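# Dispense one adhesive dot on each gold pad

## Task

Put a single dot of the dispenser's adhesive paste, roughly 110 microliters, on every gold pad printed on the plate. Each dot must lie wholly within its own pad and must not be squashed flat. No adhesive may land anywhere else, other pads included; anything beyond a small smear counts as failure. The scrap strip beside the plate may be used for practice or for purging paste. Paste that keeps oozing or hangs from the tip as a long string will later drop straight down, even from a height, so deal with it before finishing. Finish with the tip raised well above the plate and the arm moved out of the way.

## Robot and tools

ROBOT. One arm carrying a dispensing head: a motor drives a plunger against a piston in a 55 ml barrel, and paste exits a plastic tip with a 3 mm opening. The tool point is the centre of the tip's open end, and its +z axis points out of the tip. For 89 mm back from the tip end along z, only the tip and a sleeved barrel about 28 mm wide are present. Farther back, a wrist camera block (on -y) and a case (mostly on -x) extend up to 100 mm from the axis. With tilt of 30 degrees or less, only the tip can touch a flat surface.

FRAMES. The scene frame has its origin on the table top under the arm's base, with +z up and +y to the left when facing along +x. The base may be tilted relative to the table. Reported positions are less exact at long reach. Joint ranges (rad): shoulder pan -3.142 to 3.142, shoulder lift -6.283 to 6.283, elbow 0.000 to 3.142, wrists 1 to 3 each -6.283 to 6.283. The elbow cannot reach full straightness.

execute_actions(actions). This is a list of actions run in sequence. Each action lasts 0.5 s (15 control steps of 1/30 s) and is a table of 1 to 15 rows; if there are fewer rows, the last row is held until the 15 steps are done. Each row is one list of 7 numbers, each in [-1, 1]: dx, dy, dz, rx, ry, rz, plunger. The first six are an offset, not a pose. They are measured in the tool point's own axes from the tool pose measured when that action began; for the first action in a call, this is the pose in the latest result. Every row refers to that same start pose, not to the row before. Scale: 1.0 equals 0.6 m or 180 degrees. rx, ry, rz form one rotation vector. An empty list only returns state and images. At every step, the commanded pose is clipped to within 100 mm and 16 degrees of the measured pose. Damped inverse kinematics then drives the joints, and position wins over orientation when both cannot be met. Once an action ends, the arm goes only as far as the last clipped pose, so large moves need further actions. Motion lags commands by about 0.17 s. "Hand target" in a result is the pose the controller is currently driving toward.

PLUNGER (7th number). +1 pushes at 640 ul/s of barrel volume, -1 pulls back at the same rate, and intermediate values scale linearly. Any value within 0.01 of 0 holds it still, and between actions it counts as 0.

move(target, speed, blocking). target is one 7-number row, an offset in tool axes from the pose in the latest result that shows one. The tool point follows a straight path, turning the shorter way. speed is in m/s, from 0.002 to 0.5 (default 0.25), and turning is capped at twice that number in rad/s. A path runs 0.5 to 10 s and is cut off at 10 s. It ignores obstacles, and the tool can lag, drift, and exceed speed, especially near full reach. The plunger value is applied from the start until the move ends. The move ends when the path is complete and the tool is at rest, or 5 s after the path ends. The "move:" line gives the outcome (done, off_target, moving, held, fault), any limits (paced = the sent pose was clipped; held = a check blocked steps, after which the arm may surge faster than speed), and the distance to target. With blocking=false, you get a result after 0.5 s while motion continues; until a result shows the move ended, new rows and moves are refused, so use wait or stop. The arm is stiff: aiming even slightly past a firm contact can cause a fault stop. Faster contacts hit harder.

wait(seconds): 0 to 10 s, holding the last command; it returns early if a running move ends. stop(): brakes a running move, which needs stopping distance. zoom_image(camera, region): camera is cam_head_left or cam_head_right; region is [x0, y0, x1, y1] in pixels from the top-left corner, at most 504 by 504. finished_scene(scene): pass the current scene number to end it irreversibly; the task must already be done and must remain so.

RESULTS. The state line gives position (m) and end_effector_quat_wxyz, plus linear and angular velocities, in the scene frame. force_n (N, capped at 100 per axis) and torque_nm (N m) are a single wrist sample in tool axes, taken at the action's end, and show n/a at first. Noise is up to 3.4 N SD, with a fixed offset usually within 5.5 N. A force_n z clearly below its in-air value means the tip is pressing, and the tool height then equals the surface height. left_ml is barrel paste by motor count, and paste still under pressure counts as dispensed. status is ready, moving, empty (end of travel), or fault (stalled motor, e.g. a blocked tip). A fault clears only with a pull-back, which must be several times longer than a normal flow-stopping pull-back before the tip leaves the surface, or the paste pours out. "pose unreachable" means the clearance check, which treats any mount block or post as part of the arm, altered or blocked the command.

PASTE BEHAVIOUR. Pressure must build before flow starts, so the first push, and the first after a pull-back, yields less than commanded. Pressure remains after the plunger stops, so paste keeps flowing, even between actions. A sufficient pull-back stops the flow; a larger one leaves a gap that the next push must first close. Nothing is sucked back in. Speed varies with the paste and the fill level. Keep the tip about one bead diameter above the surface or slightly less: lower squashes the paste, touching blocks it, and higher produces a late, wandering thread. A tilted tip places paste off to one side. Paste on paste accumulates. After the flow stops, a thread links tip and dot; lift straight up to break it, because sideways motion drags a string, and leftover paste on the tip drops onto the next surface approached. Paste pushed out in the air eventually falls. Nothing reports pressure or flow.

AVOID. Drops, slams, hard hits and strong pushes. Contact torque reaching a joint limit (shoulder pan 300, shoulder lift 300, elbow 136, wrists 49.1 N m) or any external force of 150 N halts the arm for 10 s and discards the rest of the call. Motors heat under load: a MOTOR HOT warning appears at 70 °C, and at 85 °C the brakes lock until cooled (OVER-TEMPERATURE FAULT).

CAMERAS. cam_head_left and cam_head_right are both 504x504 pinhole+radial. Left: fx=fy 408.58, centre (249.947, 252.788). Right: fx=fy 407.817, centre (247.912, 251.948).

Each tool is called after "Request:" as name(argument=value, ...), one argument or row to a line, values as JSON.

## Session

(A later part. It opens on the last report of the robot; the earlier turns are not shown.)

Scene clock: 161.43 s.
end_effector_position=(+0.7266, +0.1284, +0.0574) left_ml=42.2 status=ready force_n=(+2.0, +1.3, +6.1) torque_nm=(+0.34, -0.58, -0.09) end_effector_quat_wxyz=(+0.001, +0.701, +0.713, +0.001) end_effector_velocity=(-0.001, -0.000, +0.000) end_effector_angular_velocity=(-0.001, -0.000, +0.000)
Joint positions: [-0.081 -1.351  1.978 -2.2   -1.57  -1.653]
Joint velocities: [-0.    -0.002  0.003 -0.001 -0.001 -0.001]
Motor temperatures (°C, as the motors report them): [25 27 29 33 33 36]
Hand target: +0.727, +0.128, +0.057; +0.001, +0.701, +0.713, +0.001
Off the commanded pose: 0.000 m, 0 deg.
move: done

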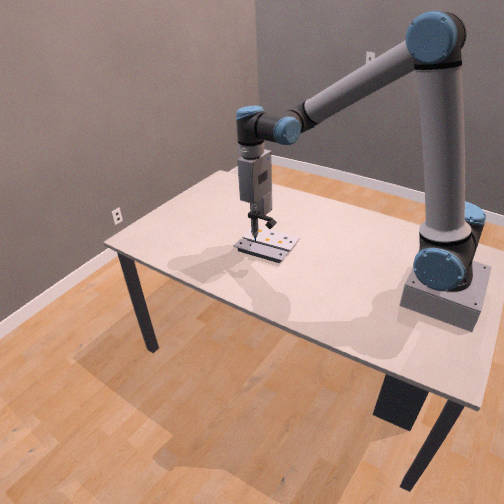

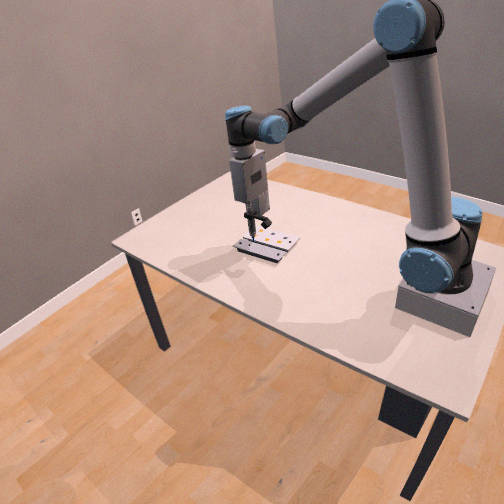

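Request:
execute_actions(
  actions=[
    [[0,0,0.008,0,0,0,0],[0,0,0.016,0,0,0,0],[0,0,0.024,0,0,0,0],[0,0,0.032,0,0,0,0],[0,0,0.038,0,0,0,0],[0,0,0.041,0,0,0,0.984375]],
  ],
)

Request:
wait(
  seconds=5,
)

Request:
zoom_image(
  camera="cam_head_left",
  region=[242, 232, 270, 256],
)

Request:
wait(
  seconds=10,
)

Request:
zoom_image(
  camera="cam_head_left",
  region=[242, 232, 270, 256],
)

Scene clock: 165.87 s.
end_effector_position=(+0.7267, +0.1284, +0.0332) left_ml=42.0 status=moving force_n=(+1.1, +3.0, +6.0) torque_nm=(+0.95, -0.28, -0.19) end_effector_quat_wxyz=(+0.001, +0.701, +0.713, +0.001) end_effector_velocity=(+0.001, +0.000, -0.004) end_effector_angular_velocity=(-0.000, -0.002, +0.000)
Joint positions: [-0.081 -1.325  1.997 -2.245 -1.57  -1.653]
Joint velocities: [ 0.     0.005  0.003 -0.009 -0.     0.   ]
Motor temperatures (°C, as the motors report them): [25 27 29 33 33 36]
Hand target: +0.727, +0.128, +0.033; +0.001, +0.701, +0.713, +0.001
Off the commanded pose: 0.000 m, 0 deg.

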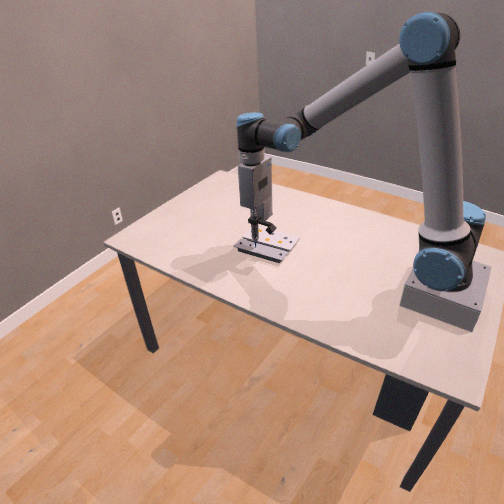

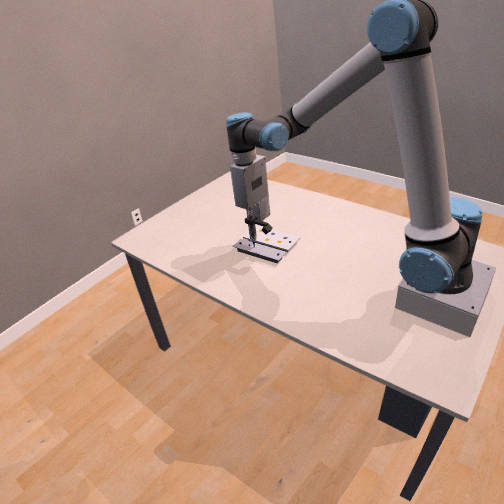

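Scene clock: 170.87 s.
end_effector_position=(+0.7267, +0.1284, +0.0328) left_ml=42.0 status=ready force_n=(+0.6, +2.6, +4.7) torque_nm=(+0.88, -0.08, -0.11) end_effector_quat_wxyz=(+0.001, +0.701, +0.713, +0.001) end_effector_velocity=(-0.001, +0.000, -0.001) end_effector_angular_velocity=(-0.000, +0.002, -0.000)
Joint positions: [-0.081 -1.324  1.998 -2.245 -1.57  -1.653]
Joint velocities: [ 0.     0.001  0.     0.001 -0.     0.001]
Motor temperatures (°C, as the motors report them): [25 27 29 33 33 36]
Hand target: +0.727, +0.128, +0.033; +0.001, +0.701, +0.713, +0.001
Off the commanded pose: 0.000 m, 0 deg.
wait: 5.00 s; at rest by 0.20 s

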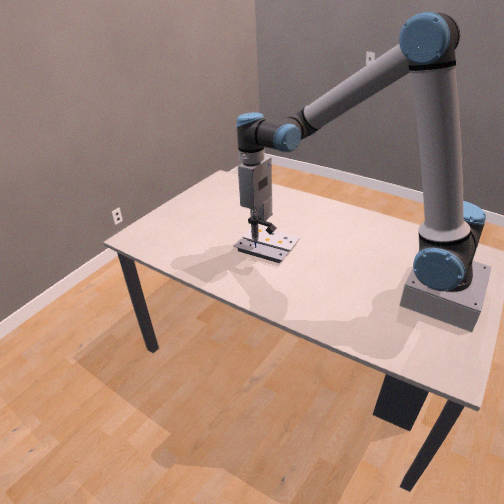

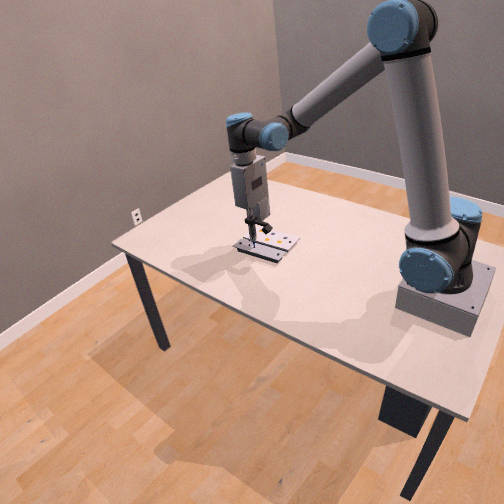

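Region (242, 232, 270, 256) of cam_head_left's 504x504 image, scaled by 18.000, with more detail than that image has; it fills the top 432 rows of this view, and the rest is white.

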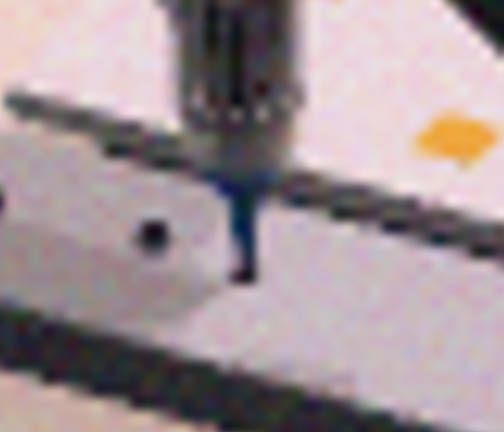

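Scene clock: 180.87 s.
end_effector_position=(+0.7267, +0.1284, +0.0328) left_ml=42.0 status=ready force_n=(+0.4, +4.5, +6.2) torque_nm=(+1.52, -0.07, -0.12) end_effector_quat_wxyz=(+0.001, +0.701, +0.713, +0.001) end_effector_velocity=(-0.000, +0.000, -0.000) end_effector_angular_velocity=(-0.000, +0.001, +0.001)
Joint positions: [-0.081 -1.324  1.998 -2.245 -1.57  -1.653]
Joint velocities: [ 0.001 -0.     0.     0.001 -0.    -0.001]
Motor temperatures (°C, as the motors report them): [25 27 29 33 33 36]
Hand target: +0.727, +0.128, +0.033; +0.001, +0.701, +0.713, +0.001
Off the commanded pose: 0.000 m, 0 deg.
wait: 10.00 s; at rest by 0.17 s

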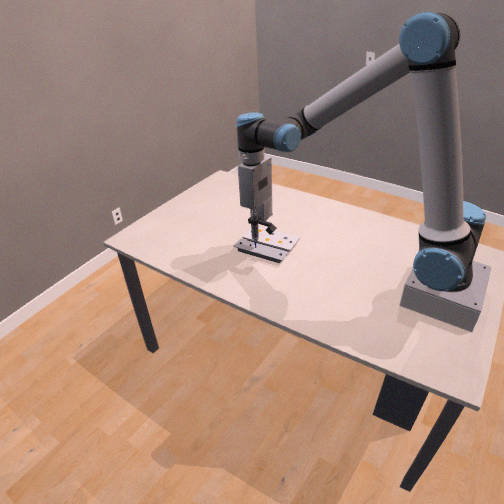

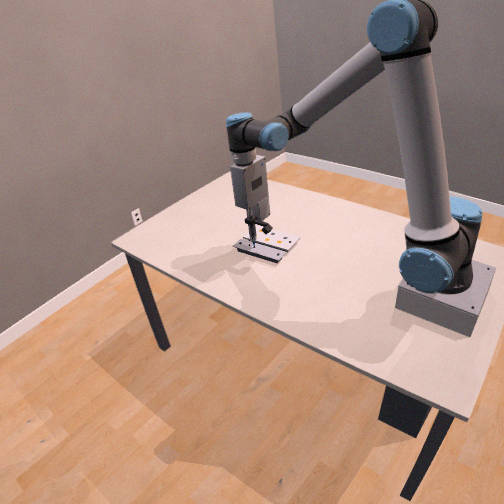

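Region (242, 232, 270, 256) of cam_head_left's 504x504 image, scaled by 18.000, with more detail than that image has; it fills the top 432 rows of this view, and the rest is white.

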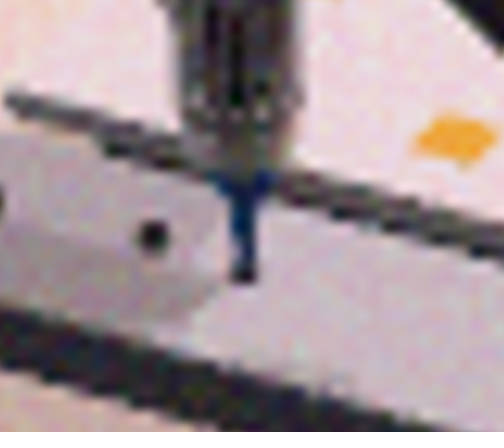

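Request:
wait(
  seconds=3,
)

Request:
execute_actions(
  actions=[
    [[0,0,0,0,0,0,-1],[0,0,0,0,0,0,-1],[0,0,0,0,0,0,-1],[0,0,-0.002,0,0,0,-1],[0,0,-0.004,0,0,0,-0.6875],[0,0,-0.007,0,0,0,0],[0,0,-0.011,0,0,0,0],[0,0,-0.015,0,0,0,0],[0,0,-0.019,0,0,0,0],[0,0,-0.023,0,0,0,0],[0,0,-0.027,0,0,0,0],[0,0,-0.031,0,0,0,0],[0,0,-0.035,0,0,0,0],[0,0,-0.039,0,0,0,0],[0,0,-0.043,0,0,0,0]],
  ],
)

Request:
wait(
  seconds=0.6,
)

Request:
zoom_image(
  camera="cam_head_left",
  region=[242, 232, 270, 256],
)

Request:
zoom_image(
  camera="cam_head_right",
  region=[242, 232, 270, 256],
)

Scene clock: 188.17 s.
end_effector_position=(+0.7267, +0.1284, +0.0328) left_ml=42.0 status=ready force_n=(+1.8, +0.3, +5.1) torque_nm=(-0.04, -0.50, -0.06) end_effector_quat_wxyz=(+0.001, +0.701, +0.713, +0.001) end_effector_velocity=(-0.000, +0.000, -0.000) end_effector_angular_velocity=(+0.000, +0.000, +0.001)
Joint positions: [-0.081 -1.324  1.998 -2.245 -1.57  -1.653]
Joint velocities: [ 0.     0.001 -0.    -0.     0.    -0.001]
Motor temperatures (°C, as the motors report them): [25 27 29 33 33 36]
Hand target: +0.727, +0.128, +0.033; +0.001, +0.701, +0.713, +0.001
Off the commanded pose: 0.000 m, 0 deg.
wait: 3.00 s; at rest from the start

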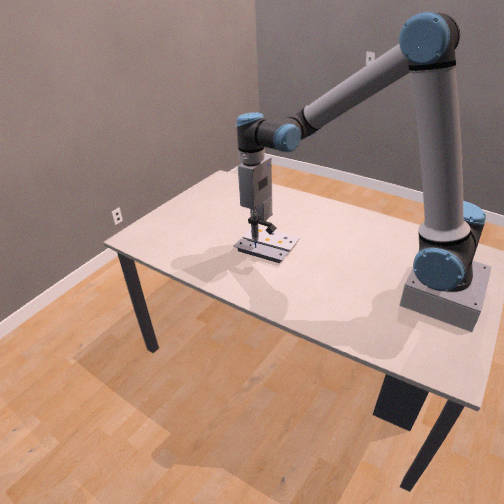

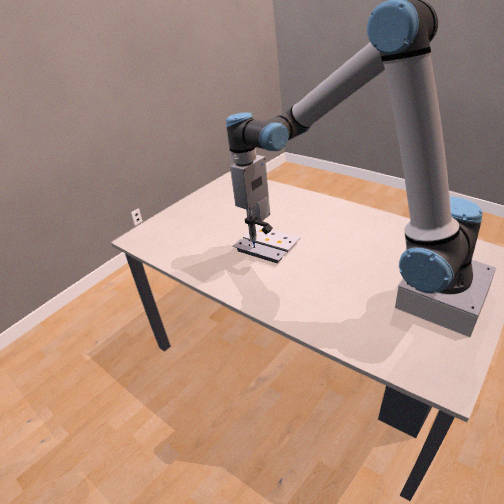

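Scene clock: 188.67 s.
end_effector_position=(+0.7266, +0.1284, +0.0502) left_ml=42.1 status=ready force_n=(+1.5, +1.9, +4.6) torque_nm=(+0.60, -0.46, -0.10) end_effector_quat_wxyz=(+0.001, +0.701, +0.713, +0.001) end_effector_velocity=(+0.001, -0.001, +0.070) end_effector_angular_velocity=(-0.000, -0.003, -0.001)
Joint positions: [-0.081 -1.343  1.984 -2.213 -1.57  -1.653]
Joint velocities: [-0.001 -0.075 -0.056  0.128 -0.     0.   ]
Motor temperatures (°C, as the motors report them): [25 27 29 33 33 36]
Hand target: +0.727, +0.128, +0.058; +0.001, +0.701, +0.713, +0.001
Off the commanded pose: 0.008 m, 0 deg.

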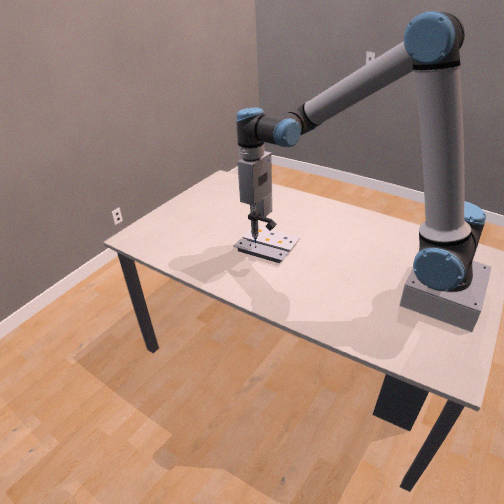

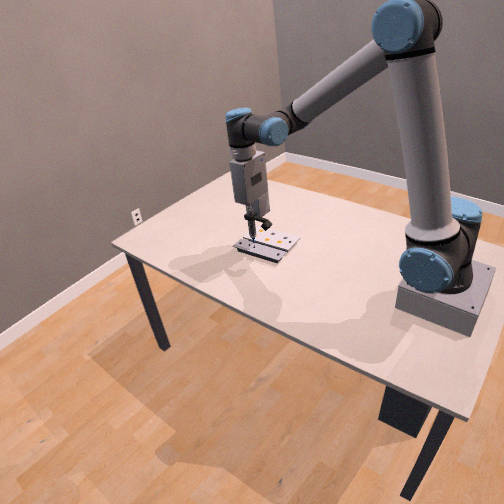

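Scene clock: 189.27 s.
end_effector_position=(+0.7266, +0.1284, +0.0585) left_ml=42.1 status=ready force_n=(+0.8, +3.5, +5.9) torque_nm=(+1.20, -0.17, -0.12) end_effector_quat_wxyz=(+0.001, +0.701, +0.713, +0.001) end_effector_velocity=(-0.000, +0.000, +0.000) end_effector_angular_velocity=(+0.001, +0.000, -0.000)
Joint positions: [-0.081 -1.352  1.978 -2.198 -1.57  -1.653]
Joint velocities: [ 0.    -0.    -0.     0.001  0.001  0.   ]
Motor temperatures (°C, as the motors report them): [25 27 29 33 33 36]
Hand target: +0.727, +0.128, +0.058; +0.001, +0.701, +0.713, +0.001
Off the commanded pose: 0.000 m, 0 deg.
wait: 0.60 s; at rest by 0.33 s

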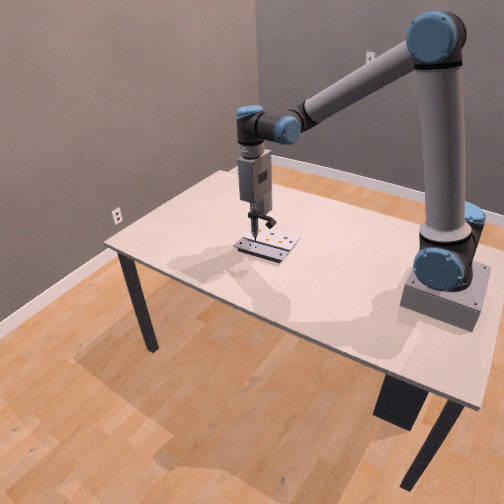

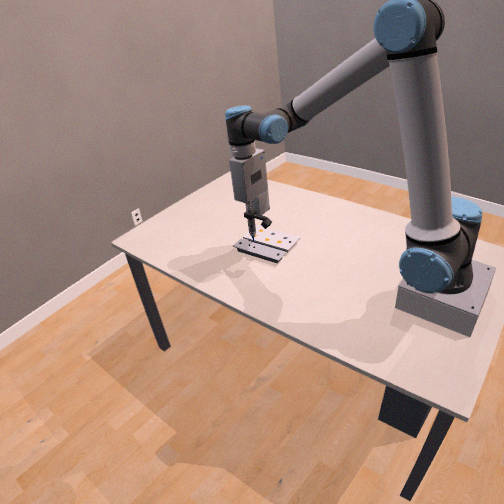

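Region (242, 232, 270, 256) of cam_head_left's 504x504 image, scaled by 18.000, with more detail than that image has; it fills the top 432 rows of this view, and the rest is white.

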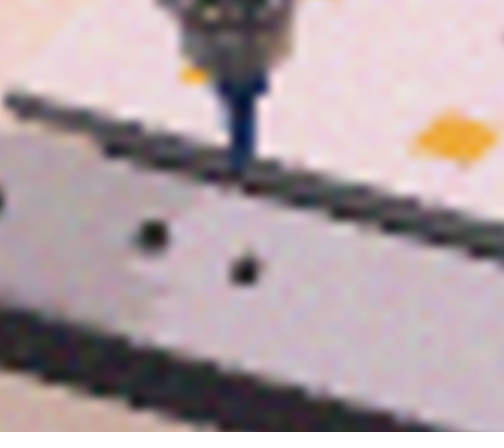

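Region (242, 232, 270, 256) of cam_head_right's 504x504 image, scaled by 18.000, with more detail than that image has; it fills the top 432 rows of this view, and the rest is white.

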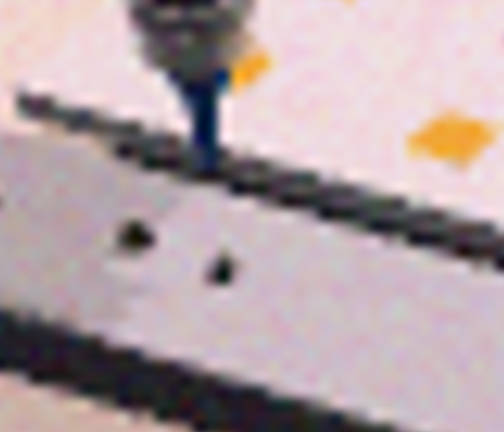

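Request:
move(
  target=[-0.1143,0.0838,0,0,0,0,0],
  speed=0.25,
)

Request:
zoom_image(
  camera="cam_head_left",
  region=[240, 216, 268, 240],
)

Scene clock: 195.13 s.
end_effector_position=(+0.7780, +0.0608, +0.0586) left_ml=42.1 status=ready force_n=(+0.3, +3.4, +6.3) torque_nm=(+1.12, +0.05, -0.14) end_effector_quat_wxyz=(+0.001, +0.701, +0.713, +0.001) end_effector_velocity=(+0.001, +0.000, -0.001) end_effector_angular_velocity=(+0.001, +0.001, +0.001)
Joint positions: [-0.165 -1.289  1.895 -2.178 -1.57  -1.736]
Joint velocities: [-0.     0.002 -0.002  0.001  0.001 -0.001]
Motor temperatures (°C, as the motors report them): [25 27 29 33 33 36]
Hand target: +0.778, +0.061, +0.059; +0.001, +0.701, +0.713, +0.001
Off the commanded pose: 0.000 m, 0 deg.
move: done

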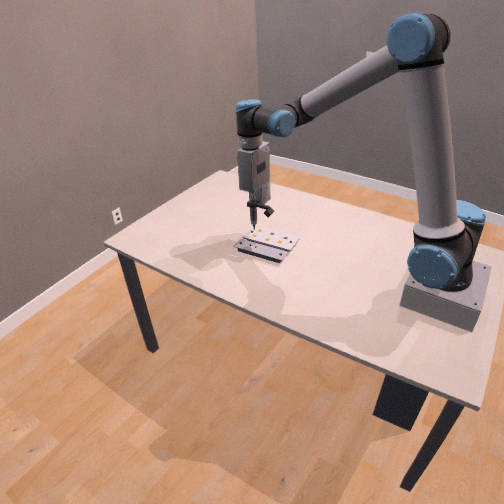

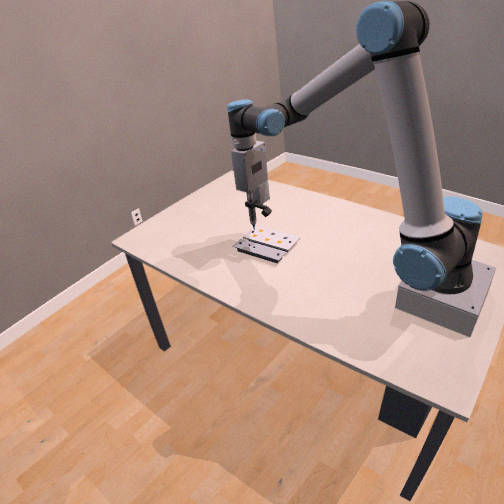

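Region (240, 216, 268, 240) of cam_head_left's 504x504 image, scaled by 18.000, with more detail than that image has; it fills the top 432 rows of this view, and the rest is white.

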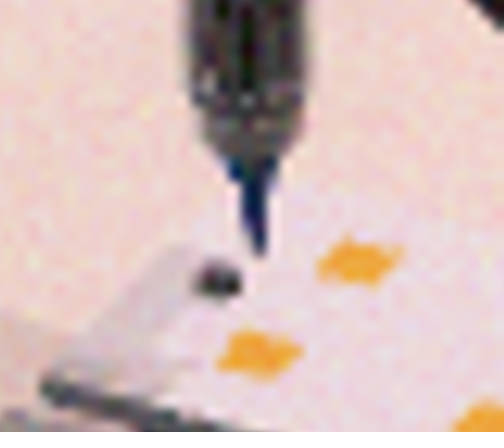

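Request:
execute_actions(
  actions=[
    [[0,0,0.008,0,0,0,0],[0,0,0.016,0,0,0,0],[0,0,0.025,0,0,0,0],[0,0,0.033,0,0,0,0],[0,0,0.039,0,0,0,0],[0,0,0.0428,0,0,0,0.984375]],
  ],
)

Request:
wait(
  seconds=10,
)

Request:
wait(
  seconds=9,
)

Request:
zoom_image(
  camera="cam_head_left",
  region=[240, 220, 268, 244],
)

Scene clock: 198.57 s.
end_effector_position=(+0.7780, +0.0608, +0.0333) left_ml=41.9 status=moving force_n=(+2.4, +2.7, +6.3) torque_nm=(+0.88, -0.79, -0.11) end_effector_quat_wxyz=(+0.001, +0.701, +0.713, +0.001) end_effector_velocity=(+0.000, +0.001, -0.004) end_effector_angular_velocity=(+0.000, -0.000, +0.001)
Joint positions: [-0.165 -1.264  1.914 -2.222 -1.569 -1.736]
Joint velocities: [ 0.001  0.005  0.003 -0.008  0.     0.   ]
Motor temperatures (°C, as the motors report them): [25 27 30 33 33 36]
Hand target: +0.778, +0.061, +0.033; +0.001, +0.701, +0.713, +0.001
Off the commanded pose: 0.000 m, 0 deg.

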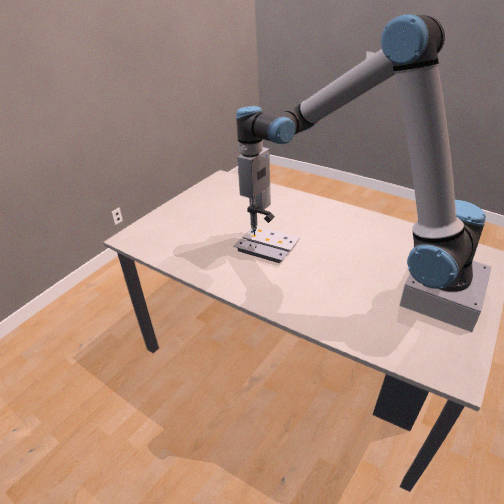

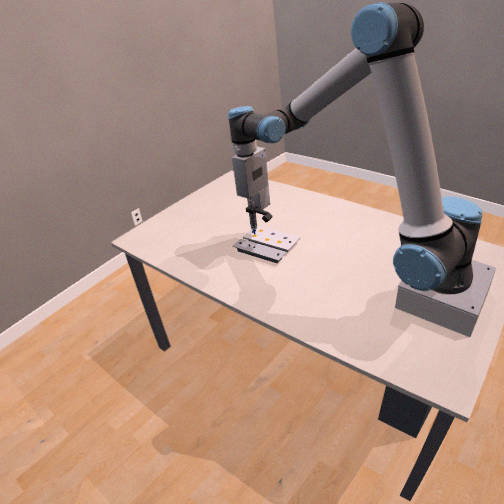

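Scene clock: 208.57 s.
end_effector_position=(+0.7781, +0.0608, +0.0330) left_ml=41.9 status=ready force_n=(-0.2, +3.4, +5.3) torque_nm=(+1.16, +0.26, -0.12) end_effector_quat_wxyz=(+0.001, +0.701, +0.713, +0.001) end_effector_velocity=(-0.001, +0.001, -0.001) end_effector_angular_velocity=(-0.001, +0.001, +0.001)
Joint positions: [-0.165 -1.263  1.914 -2.223 -1.57  -1.736]
Joint velocities: [ 0.001  0.001  0.     0.    -0.001  0.   ]
Motor temperatures (°C, as the motors report them): [25 27 30 33 33 36]
Hand target: +0.778, +0.061, +0.033; +0.001, +0.701, +0.713, +0.001
Off the commanded pose: 0.000 m, 0 deg.
wait: 10.00 s; at rest by 0.20 s

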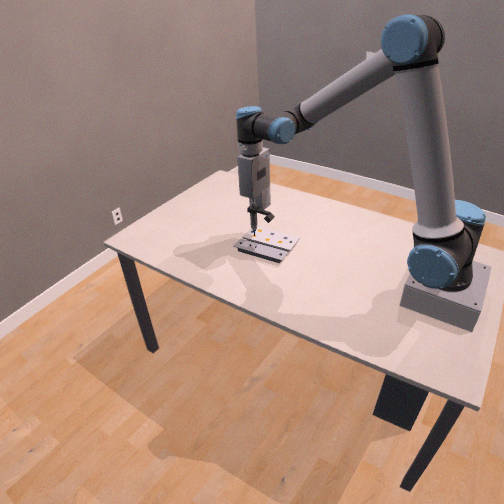

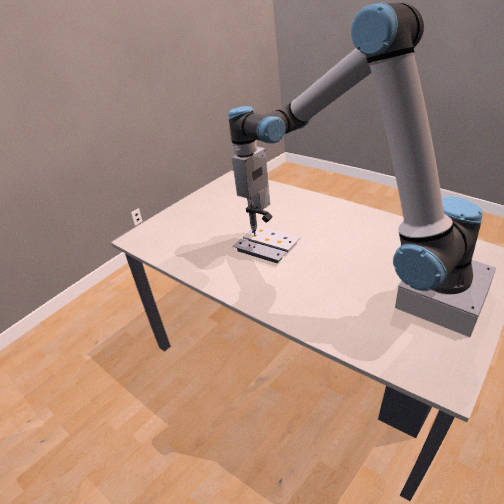

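Scene clock: 217.57 s.
end_effector_position=(+0.7781, +0.0608, +0.0330) left_ml=41.9 status=ready force_n=(+2.0, +4.0, +5.6) torque_nm=(+1.39, -0.60, -0.15) end_effector_quat_wxyz=(+0.001, +0.701, +0.713, +0.001) end_effector_velocity=(+0.000, -0.000, -0.000) end_effector_angular_velocity=(-0.000, -0.000, +0.000)
Joint positions: [-0.165 -1.263  1.914 -2.223 -1.57  -1.736]
Joint velocities: [-0.     0.     0.    -0.001 -0.    -0.   ]
Motor temperatures (°C, as the motors report them): [25 27 30 33 33 36]
Hand target: +0.778, +0.061, +0.033; +0.001, +0.701, +0.713, +0.001
Off the commanded pose: 0.000 m, 0 deg.
wait: 9.00 s; at rest by 0.17 s

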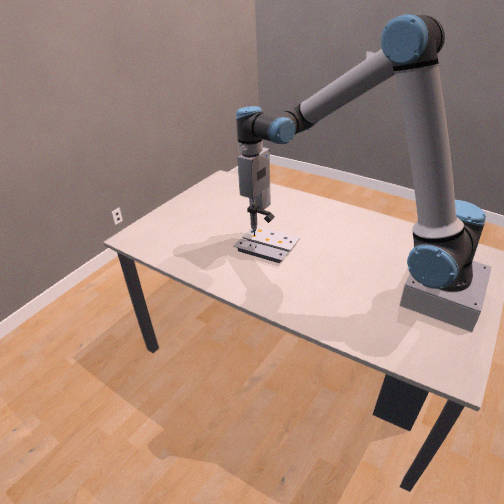

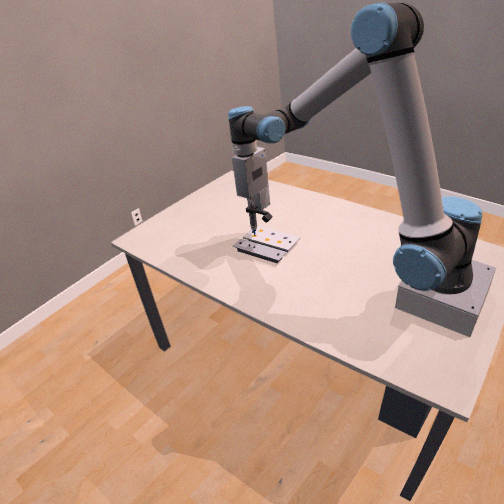

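Region (240, 220, 268, 244) of cam_head_left's 504x504 image, scaled by 18.000, with more detail than that image has; it fills the top 432 rows of this view, and the rest is white.

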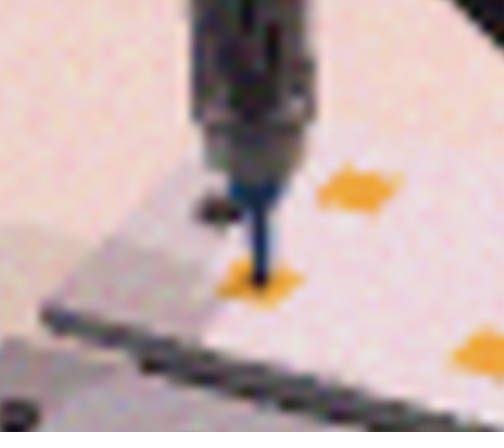

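Request:
zoom_image(
  camera="cam_head_right",
  region=[246, 228, 264, 242],
)

Request:
zoom_image(
  camera="cam_head_left",
  region=[246, 228, 264, 242],
)

Region (246, 228, 264, 242) of cam_head_right's 504x504 image, scaled by 28.000, with more detail than that image has.

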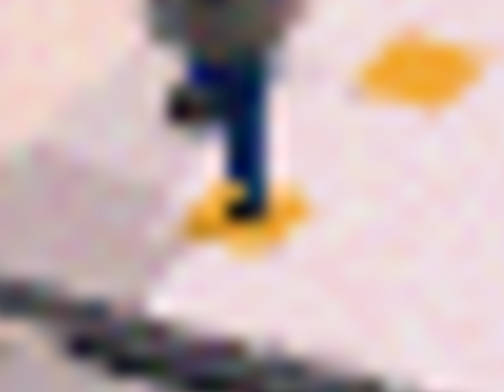

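Region (246, 228, 264, 242) of cam_head_left's 504x504 image, scaled by 28.000, with more detail than that image has.

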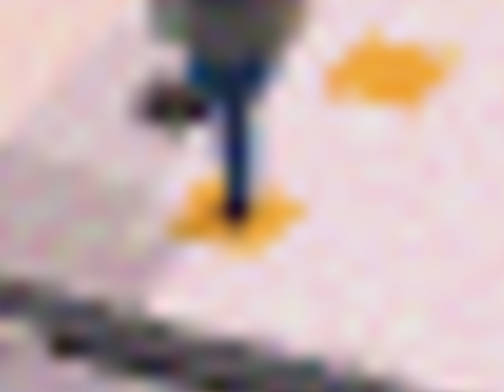

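Request:
execute_actions(
  actions=[
    [[0,0,0,0,0,0,-1],[0,0,0,0,0,0,-1],[0,0,0,0,0,0,-1],[0,0,-0.002,0,0,0,-1],[0,0,-0.004,0,0,0,-0.6875],[0,0,-0.007,0,0,0,0],[0,0,-0.011,0,0,0,0],[0,0,-0.015,0,0,0,0],[0,0,-0.019,0,0,0,0],[0,0,-0.023,0,0,0,0],[0,0,-0.027,0,0,0,0],[0,0,-0.031,0,0,0,0],[0,0,-0.035,0,0,0,0],[0,0,-0.039,0,0,0,0],[0,0,-0.043,0,0,0,0]],
  ],
)

Request:
wait(
  seconds=0.6,
)

Request:
zoom_image(
  camera="cam_head_left",
  region=[238, 224, 270, 252],
)

Request:
zoom_image(
  camera="cam_head_right",
  region=[238, 224, 270, 252],
)

Scene clock: 223.60 s.
end_effector_position=(+0.7780, +0.0608, +0.0503) left_ml=42.0 status=ready force_n=(+1.0, +2.9, +5.4) torque_nm=(+0.98, -0.23, -0.12) end_effector_quat_wxyz=(+0.001, +0.701, +0.713, +0.001) end_effector_velocity=(+0.000, -0.000, +0.070) end_effector_angular_velocity=(-0.000, -0.001, -0.000)
Joint positions: [-0.165 -1.281  1.902 -2.192 -1.57  -1.736]
Joint velocities: [-0.    -0.07  -0.054  0.123 -0.     0.   ]
Motor temperatures (°C, as the motors report them): [25 27 30 33 33 36]
Hand target: +0.778, +0.061, +0.059; +0.001, +0.701, +0.713, +0.001
Off the commanded pose: 0.008 m, 0 deg.

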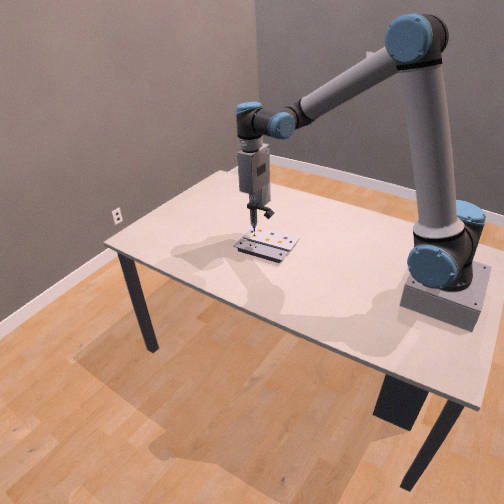

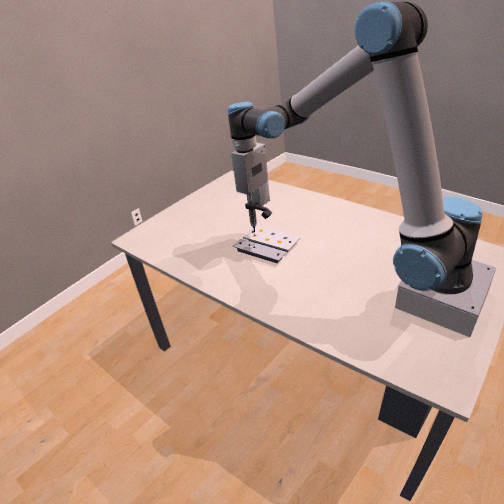

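Scene clock: 224.20 s.
end_effector_position=(+0.7780, +0.0608, +0.0586) left_ml=42.0 status=ready force_n=(+2.7, +1.8, +6.7) torque_nm=(+0.57, -0.82, -0.12) end_effector_quat_wxyz=(+0.001, +0.701, +0.713, +0.001) end_effector_velocity=(+0.000, -0.002, +0.000) end_effector_angular_velocity=(-0.000, -0.000, -0.002)
Joint positions: [-0.165 -1.29   1.895 -2.178 -1.57  -1.736]
Joint velocities: [-0.003 -0.    -0.    -0.    -0.    -0.   ]
Motor temperatures (°C, as the motors report them): [25 27 30 33 33 36]
Hand target: +0.778, +0.061, +0.059; +0.001, +0.701, +0.713, +0.001
Off the commanded pose: 0.000 m, 0 deg.
wait: 0.60 s; at rest by 0.33 s

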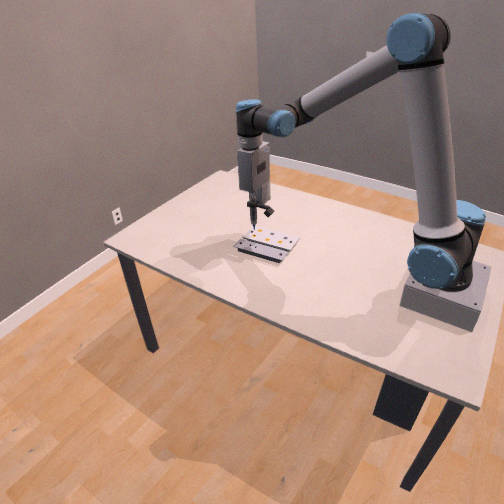

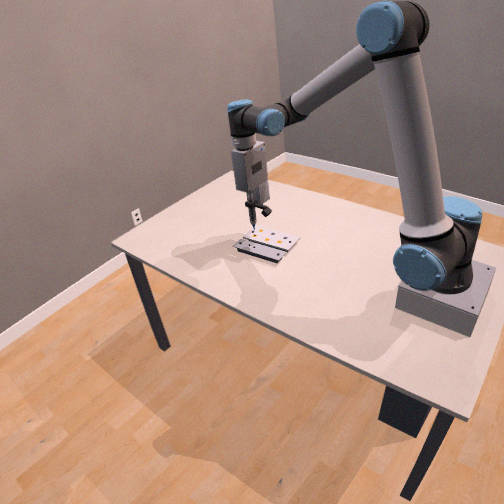

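Region (238, 224, 270, 252) of cam_head_left's 504x504 image, scaled by 15.750, with more detail than that image has; it fills the top 441 rows of this view, and the rest is white.

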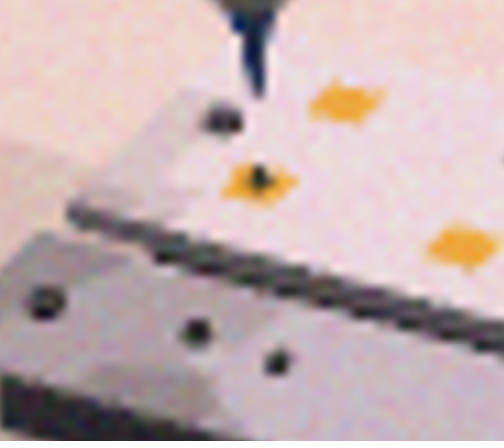

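Region (238, 224, 270, 252) of cam_head_right's 504x504 image, scaled by 15.750, with more detail than that image has; it fills the top 441 rows of this view, and the rest is white.

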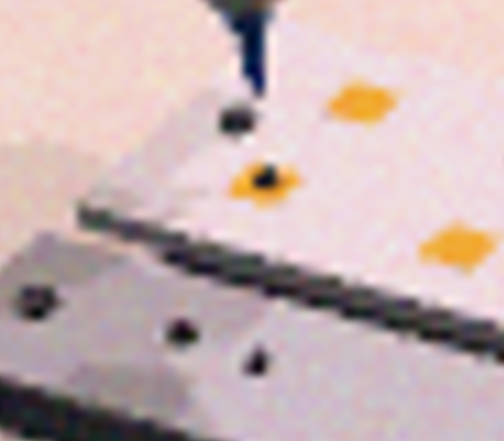

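Request:
move(
  target=[-0.0746,0.0022,0,0,0,0,0],
  speed=0.25,
)

Scene clock: 228.87 s.
end_effector_position=(+0.7800, +0.0162, +0.0586) left_ml=42.0 status=ready force_n=(+0.2, +3.7, +4.1) torque_nm=(+1.25, +0.01, -0.14) end_effector_quat_wxyz=(+0.001, +0.701, +0.713, +0.001) end_effector_velocity=(+0.000, -0.000, +0.000) end_effector_angular_velocity=(+0.000, +0.000, +0.002)
Joint positions: [-0.222 -1.29   1.896 -2.178 -1.57  -1.794]
Joint velocities: [-0.     0.    -0.001  0.001  0.    -0.002]
Motor temperatures (°C, as the motors report them): [25 27 30 33 33 36]
Hand target: +0.780, +0.016, +0.059; +0.001, +0.701, +0.713, +0.001
Off the commanded pose: 0.000 m, 0 deg.
move: done

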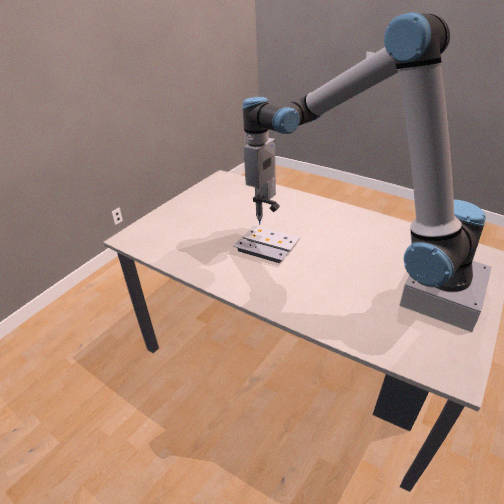

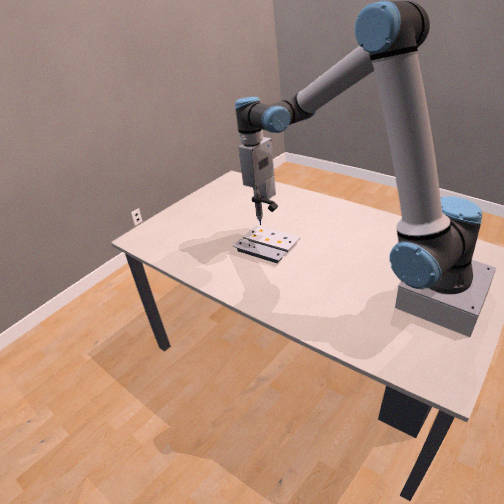

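Request:
execute_actions(
  actions=[
    [[0,0,0.008,0,0,0,0],[0,0,0.016,0,0,0,0],[0,0,0.025,0,0,0,0],[0,0,0.033,0,0,0,0],[0,0,0.039,0,0,0,0],[0,0,0.0428,0,0,0,0.984375]],
  ],
)

Request:
wait(
  seconds=10,
)

Request:
wait(
  seconds=10,
)

Request:
execute_actions(
  actions=[
    [[0,0,0,0,0,0,-1],[0,0,0,0,0,0,-1],[0,0,0,0,0,0,-1],[0,0,-0.002,0,0,0,-1],[0,0,-0.004,0,0,0,-0.6875],[0,0,-0.007,0,0,0,0],[0,0,-0.011,0,0,0,0],[0,0,-0.015,0,0,0,0],[0,0,-0.019,0,0,0,0],[0,0,-0.023,0,0,0,0],[0,0,-0.027,0,0,0,0],[0,0,-0.031,0,0,0,0],[0,0,-0.035,0,0,0,0],[0,0,-0.039,0,0,0,0],[0,0,-0.043,0,0,0,0]],
  ],
)

Request:
wait(
  seconds=0.6,
)

Request:
zoom_image(
  camera="cam_head_left",
  region=[246, 216, 274, 240],
)

Request:
zoom_image(
  camera="cam_head_right",
  region=[246, 216, 274, 240],
)

Scene clock: 236.63 s.
end_effector_position=(+0.7801, +0.0162, +0.0333) left_ml=41.8 status=moving force_n=(+1.0, +3.6, +5.6) torque_nm=(+1.30, -0.13, -0.09) end_effector_quat_wxyz=(+0.001, +0.701, +0.713, +0.001) end_effector_velocity=(-0.000, +0.001, -0.005) end_effector_angular_velocity=(+0.000, +0.001, +0.000)
Joint positions: [-0.222 -1.264  1.915 -2.223 -1.569 -1.794]
Joint velocities: [ 0.001  0.005  0.003 -0.007 -0.     0.   ]
Motor temperatures (°C, as the motors report them): [25 27 30 33 33 36]
Hand target: +0.780, +0.016, +0.033; +0.001, +0.701, +0.713, +0.001
Off the commanded pose: 0.000 m, 0 deg.

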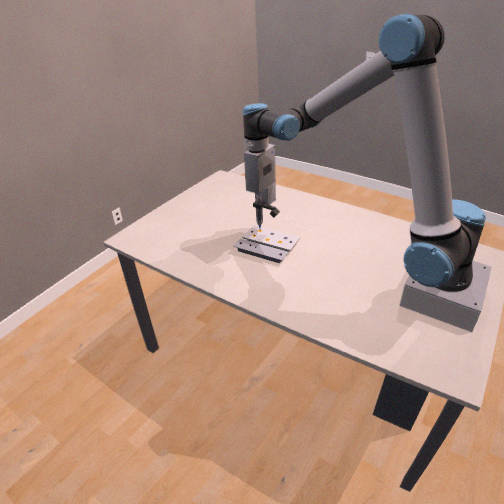

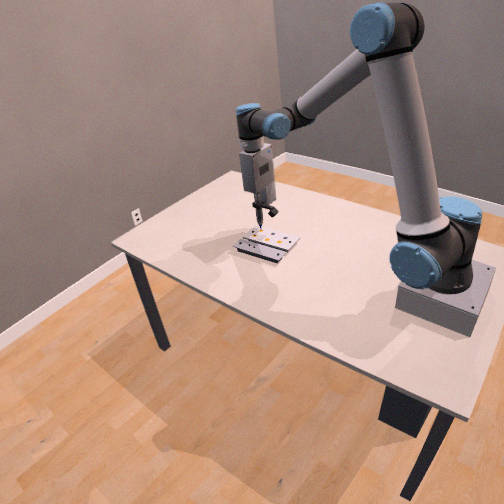

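Scene clock: 246.63 s.
end_effector_position=(+0.7801, +0.0162, +0.0329) left_ml=41.8 status=ready force_n=(+0.3, +1.4, +4.7) torque_nm=(+0.43, +0.03, -0.10) end_effector_quat_wxyz=(+0.001, +0.701, +0.713, +0.001) end_effector_velocity=(+0.000, -0.001, -0.000) end_effector_angular_velocity=(-0.001, +0.000, -0.001)
Joint positions: [-0.222 -1.264  1.915 -2.223 -1.57  -1.794]
Joint velocities: [-0.001  0.001  0.    -0.001 -0.001  0.   ]
Motor temperatures (°C, as the motors report them): [25 27 30 33 33 36]
Hand target: +0.780, +0.016, +0.033; +0.001, +0.701, +0.713, +0.001
Off the commanded pose: 0.000 m, 0 deg.
wait: 10.00 s; at rest by 0.20 s

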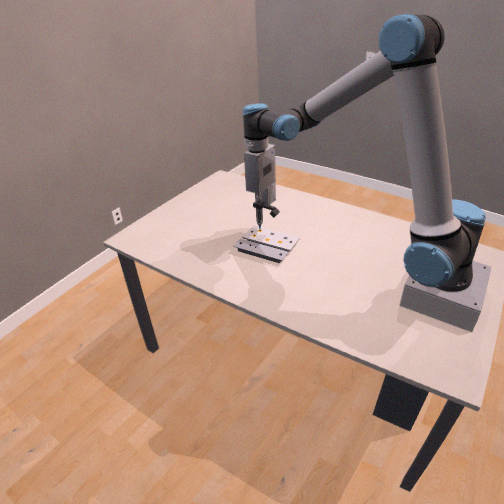

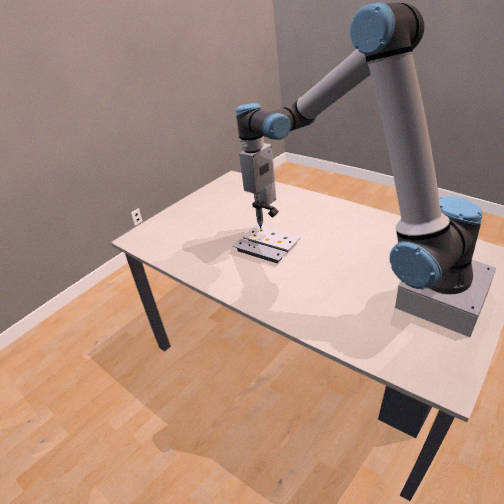

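Scene clock: 256.63 s.
end_effector_position=(+0.7801, +0.0162, +0.0329) left_ml=41.8 status=ready force_n=(+3.1, +3.8, +6.9) torque_nm=(+1.27, -0.96, -0.13) end_effector_quat_wxyz=(+0.001, +0.701, +0.713, +0.001) end_effector_velocity=(-0.000, +0.000, -0.000) end_effector_angular_velocity=(+0.000, +0.001, -0.001)
Joint positions: [-0.222 -1.264  1.915 -2.223 -1.57  -1.794]
Joint velocities: [-0.     0.     0.     0.    -0.     0.001]
Motor temperatures (°C, as the motors report them): [25 27 30 33 33 36]
Hand target: +0.780, +0.016, +0.033; +0.001, +0.701, +0.713, +0.001
Off the commanded pose: 0.000 m, 0 deg.
wait: 10.00 s; at rest by 0.17 s

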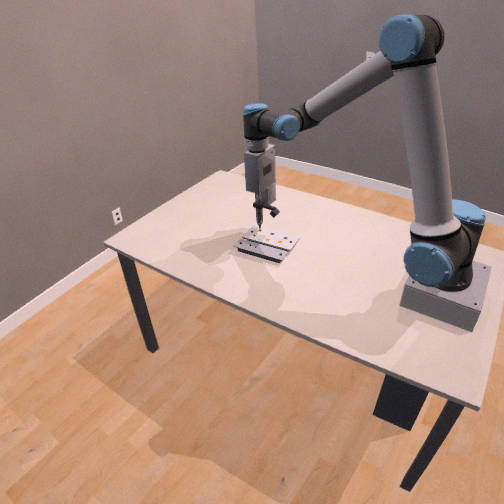

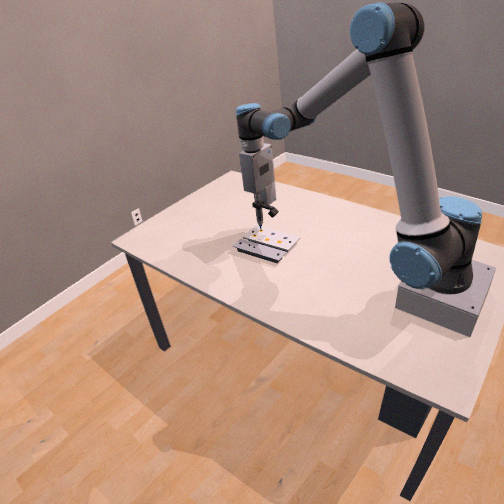

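Scene clock: 257.13 s.
end_effector_position=(+0.7800, +0.0163, +0.0503) left_ml=41.9 status=ready force_n=(+2.5, +3.3, +4.9) torque_nm=(+1.15, -0.78, -0.11) end_effector_quat_wxyz=(+0.002, +0.701, +0.713, +0.001) end_effector_velocity=(+0.001, +0.000, +0.070) end_effector_angular_velocity=(-0.000, -0.002, +0.001)
Joint positions: [-0.222 -1.282  1.902 -2.193 -1.57  -1.794]
Joint velocities: [ 0.    -0.07  -0.054  0.122  0.    -0.001]
Motor temperatures (°C, as the motors report them): [25 27 30 33 33 36]
Hand target: +0.780, +0.016, +0.059; +0.002, +0.701, +0.713, +0.001
Off the commanded pose: 0.008 m, 0 deg.

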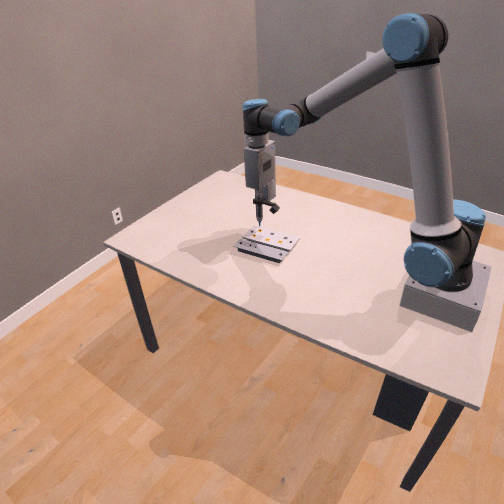

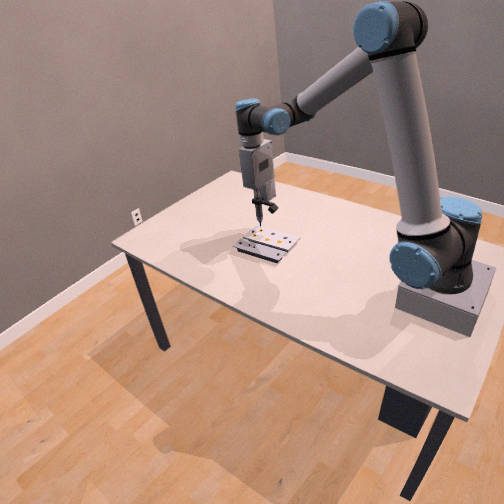

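Scene clock: 257.73 s.
end_effector_position=(+0.7800, +0.0163, +0.0586) left_ml=41.9 status=ready force_n=(+1.6, +3.3, +5.5) torque_nm=(+1.11, -0.44, -0.13) end_effector_quat_wxyz=(+0.002, +0.701, +0.713, +0.001) end_effector_velocity=(-0.000, -0.001, -0.000) end_effector_angular_velocity=(-0.000, +0.001, -0.001)
Joint positions: [-0.222 -1.29   1.896 -2.178 -1.57  -1.794]
Joint velocities: [-0.001  0.    -0.     0.001 -0.     0.   ]
Motor temperatures (°C, as the motors report them): [25 27 30 33 33 36]
Hand target: +0.780, +0.016, +0.059; +0.002, +0.701, +0.713, +0.001
Off the commanded pose: 0.000 m, 0 deg.
wait: 0.60 s; at rest by 0.33 s

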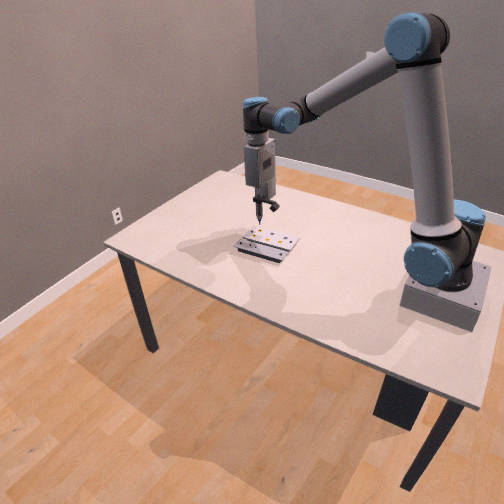

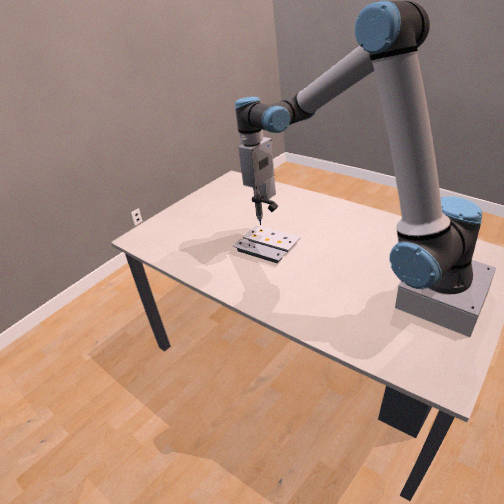

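Region (246, 216, 274, 240) of cam_head_left's 504x504 image, scaled by 18.000, with more detail than that image has; it fills the top 432 rows of this view, and the rest is white.

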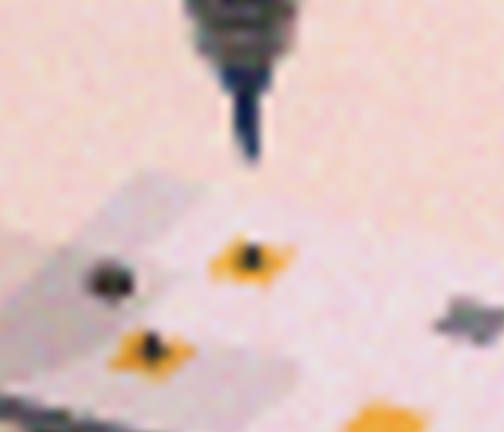

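Region (246, 216, 274, 240) of cam_head_right's 504x504 image, scaled by 18.000, with more detail than that image has; it fills the top 432 rows of this view, and the rest is white.

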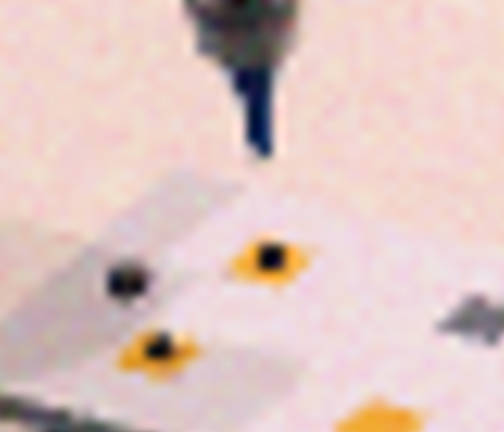

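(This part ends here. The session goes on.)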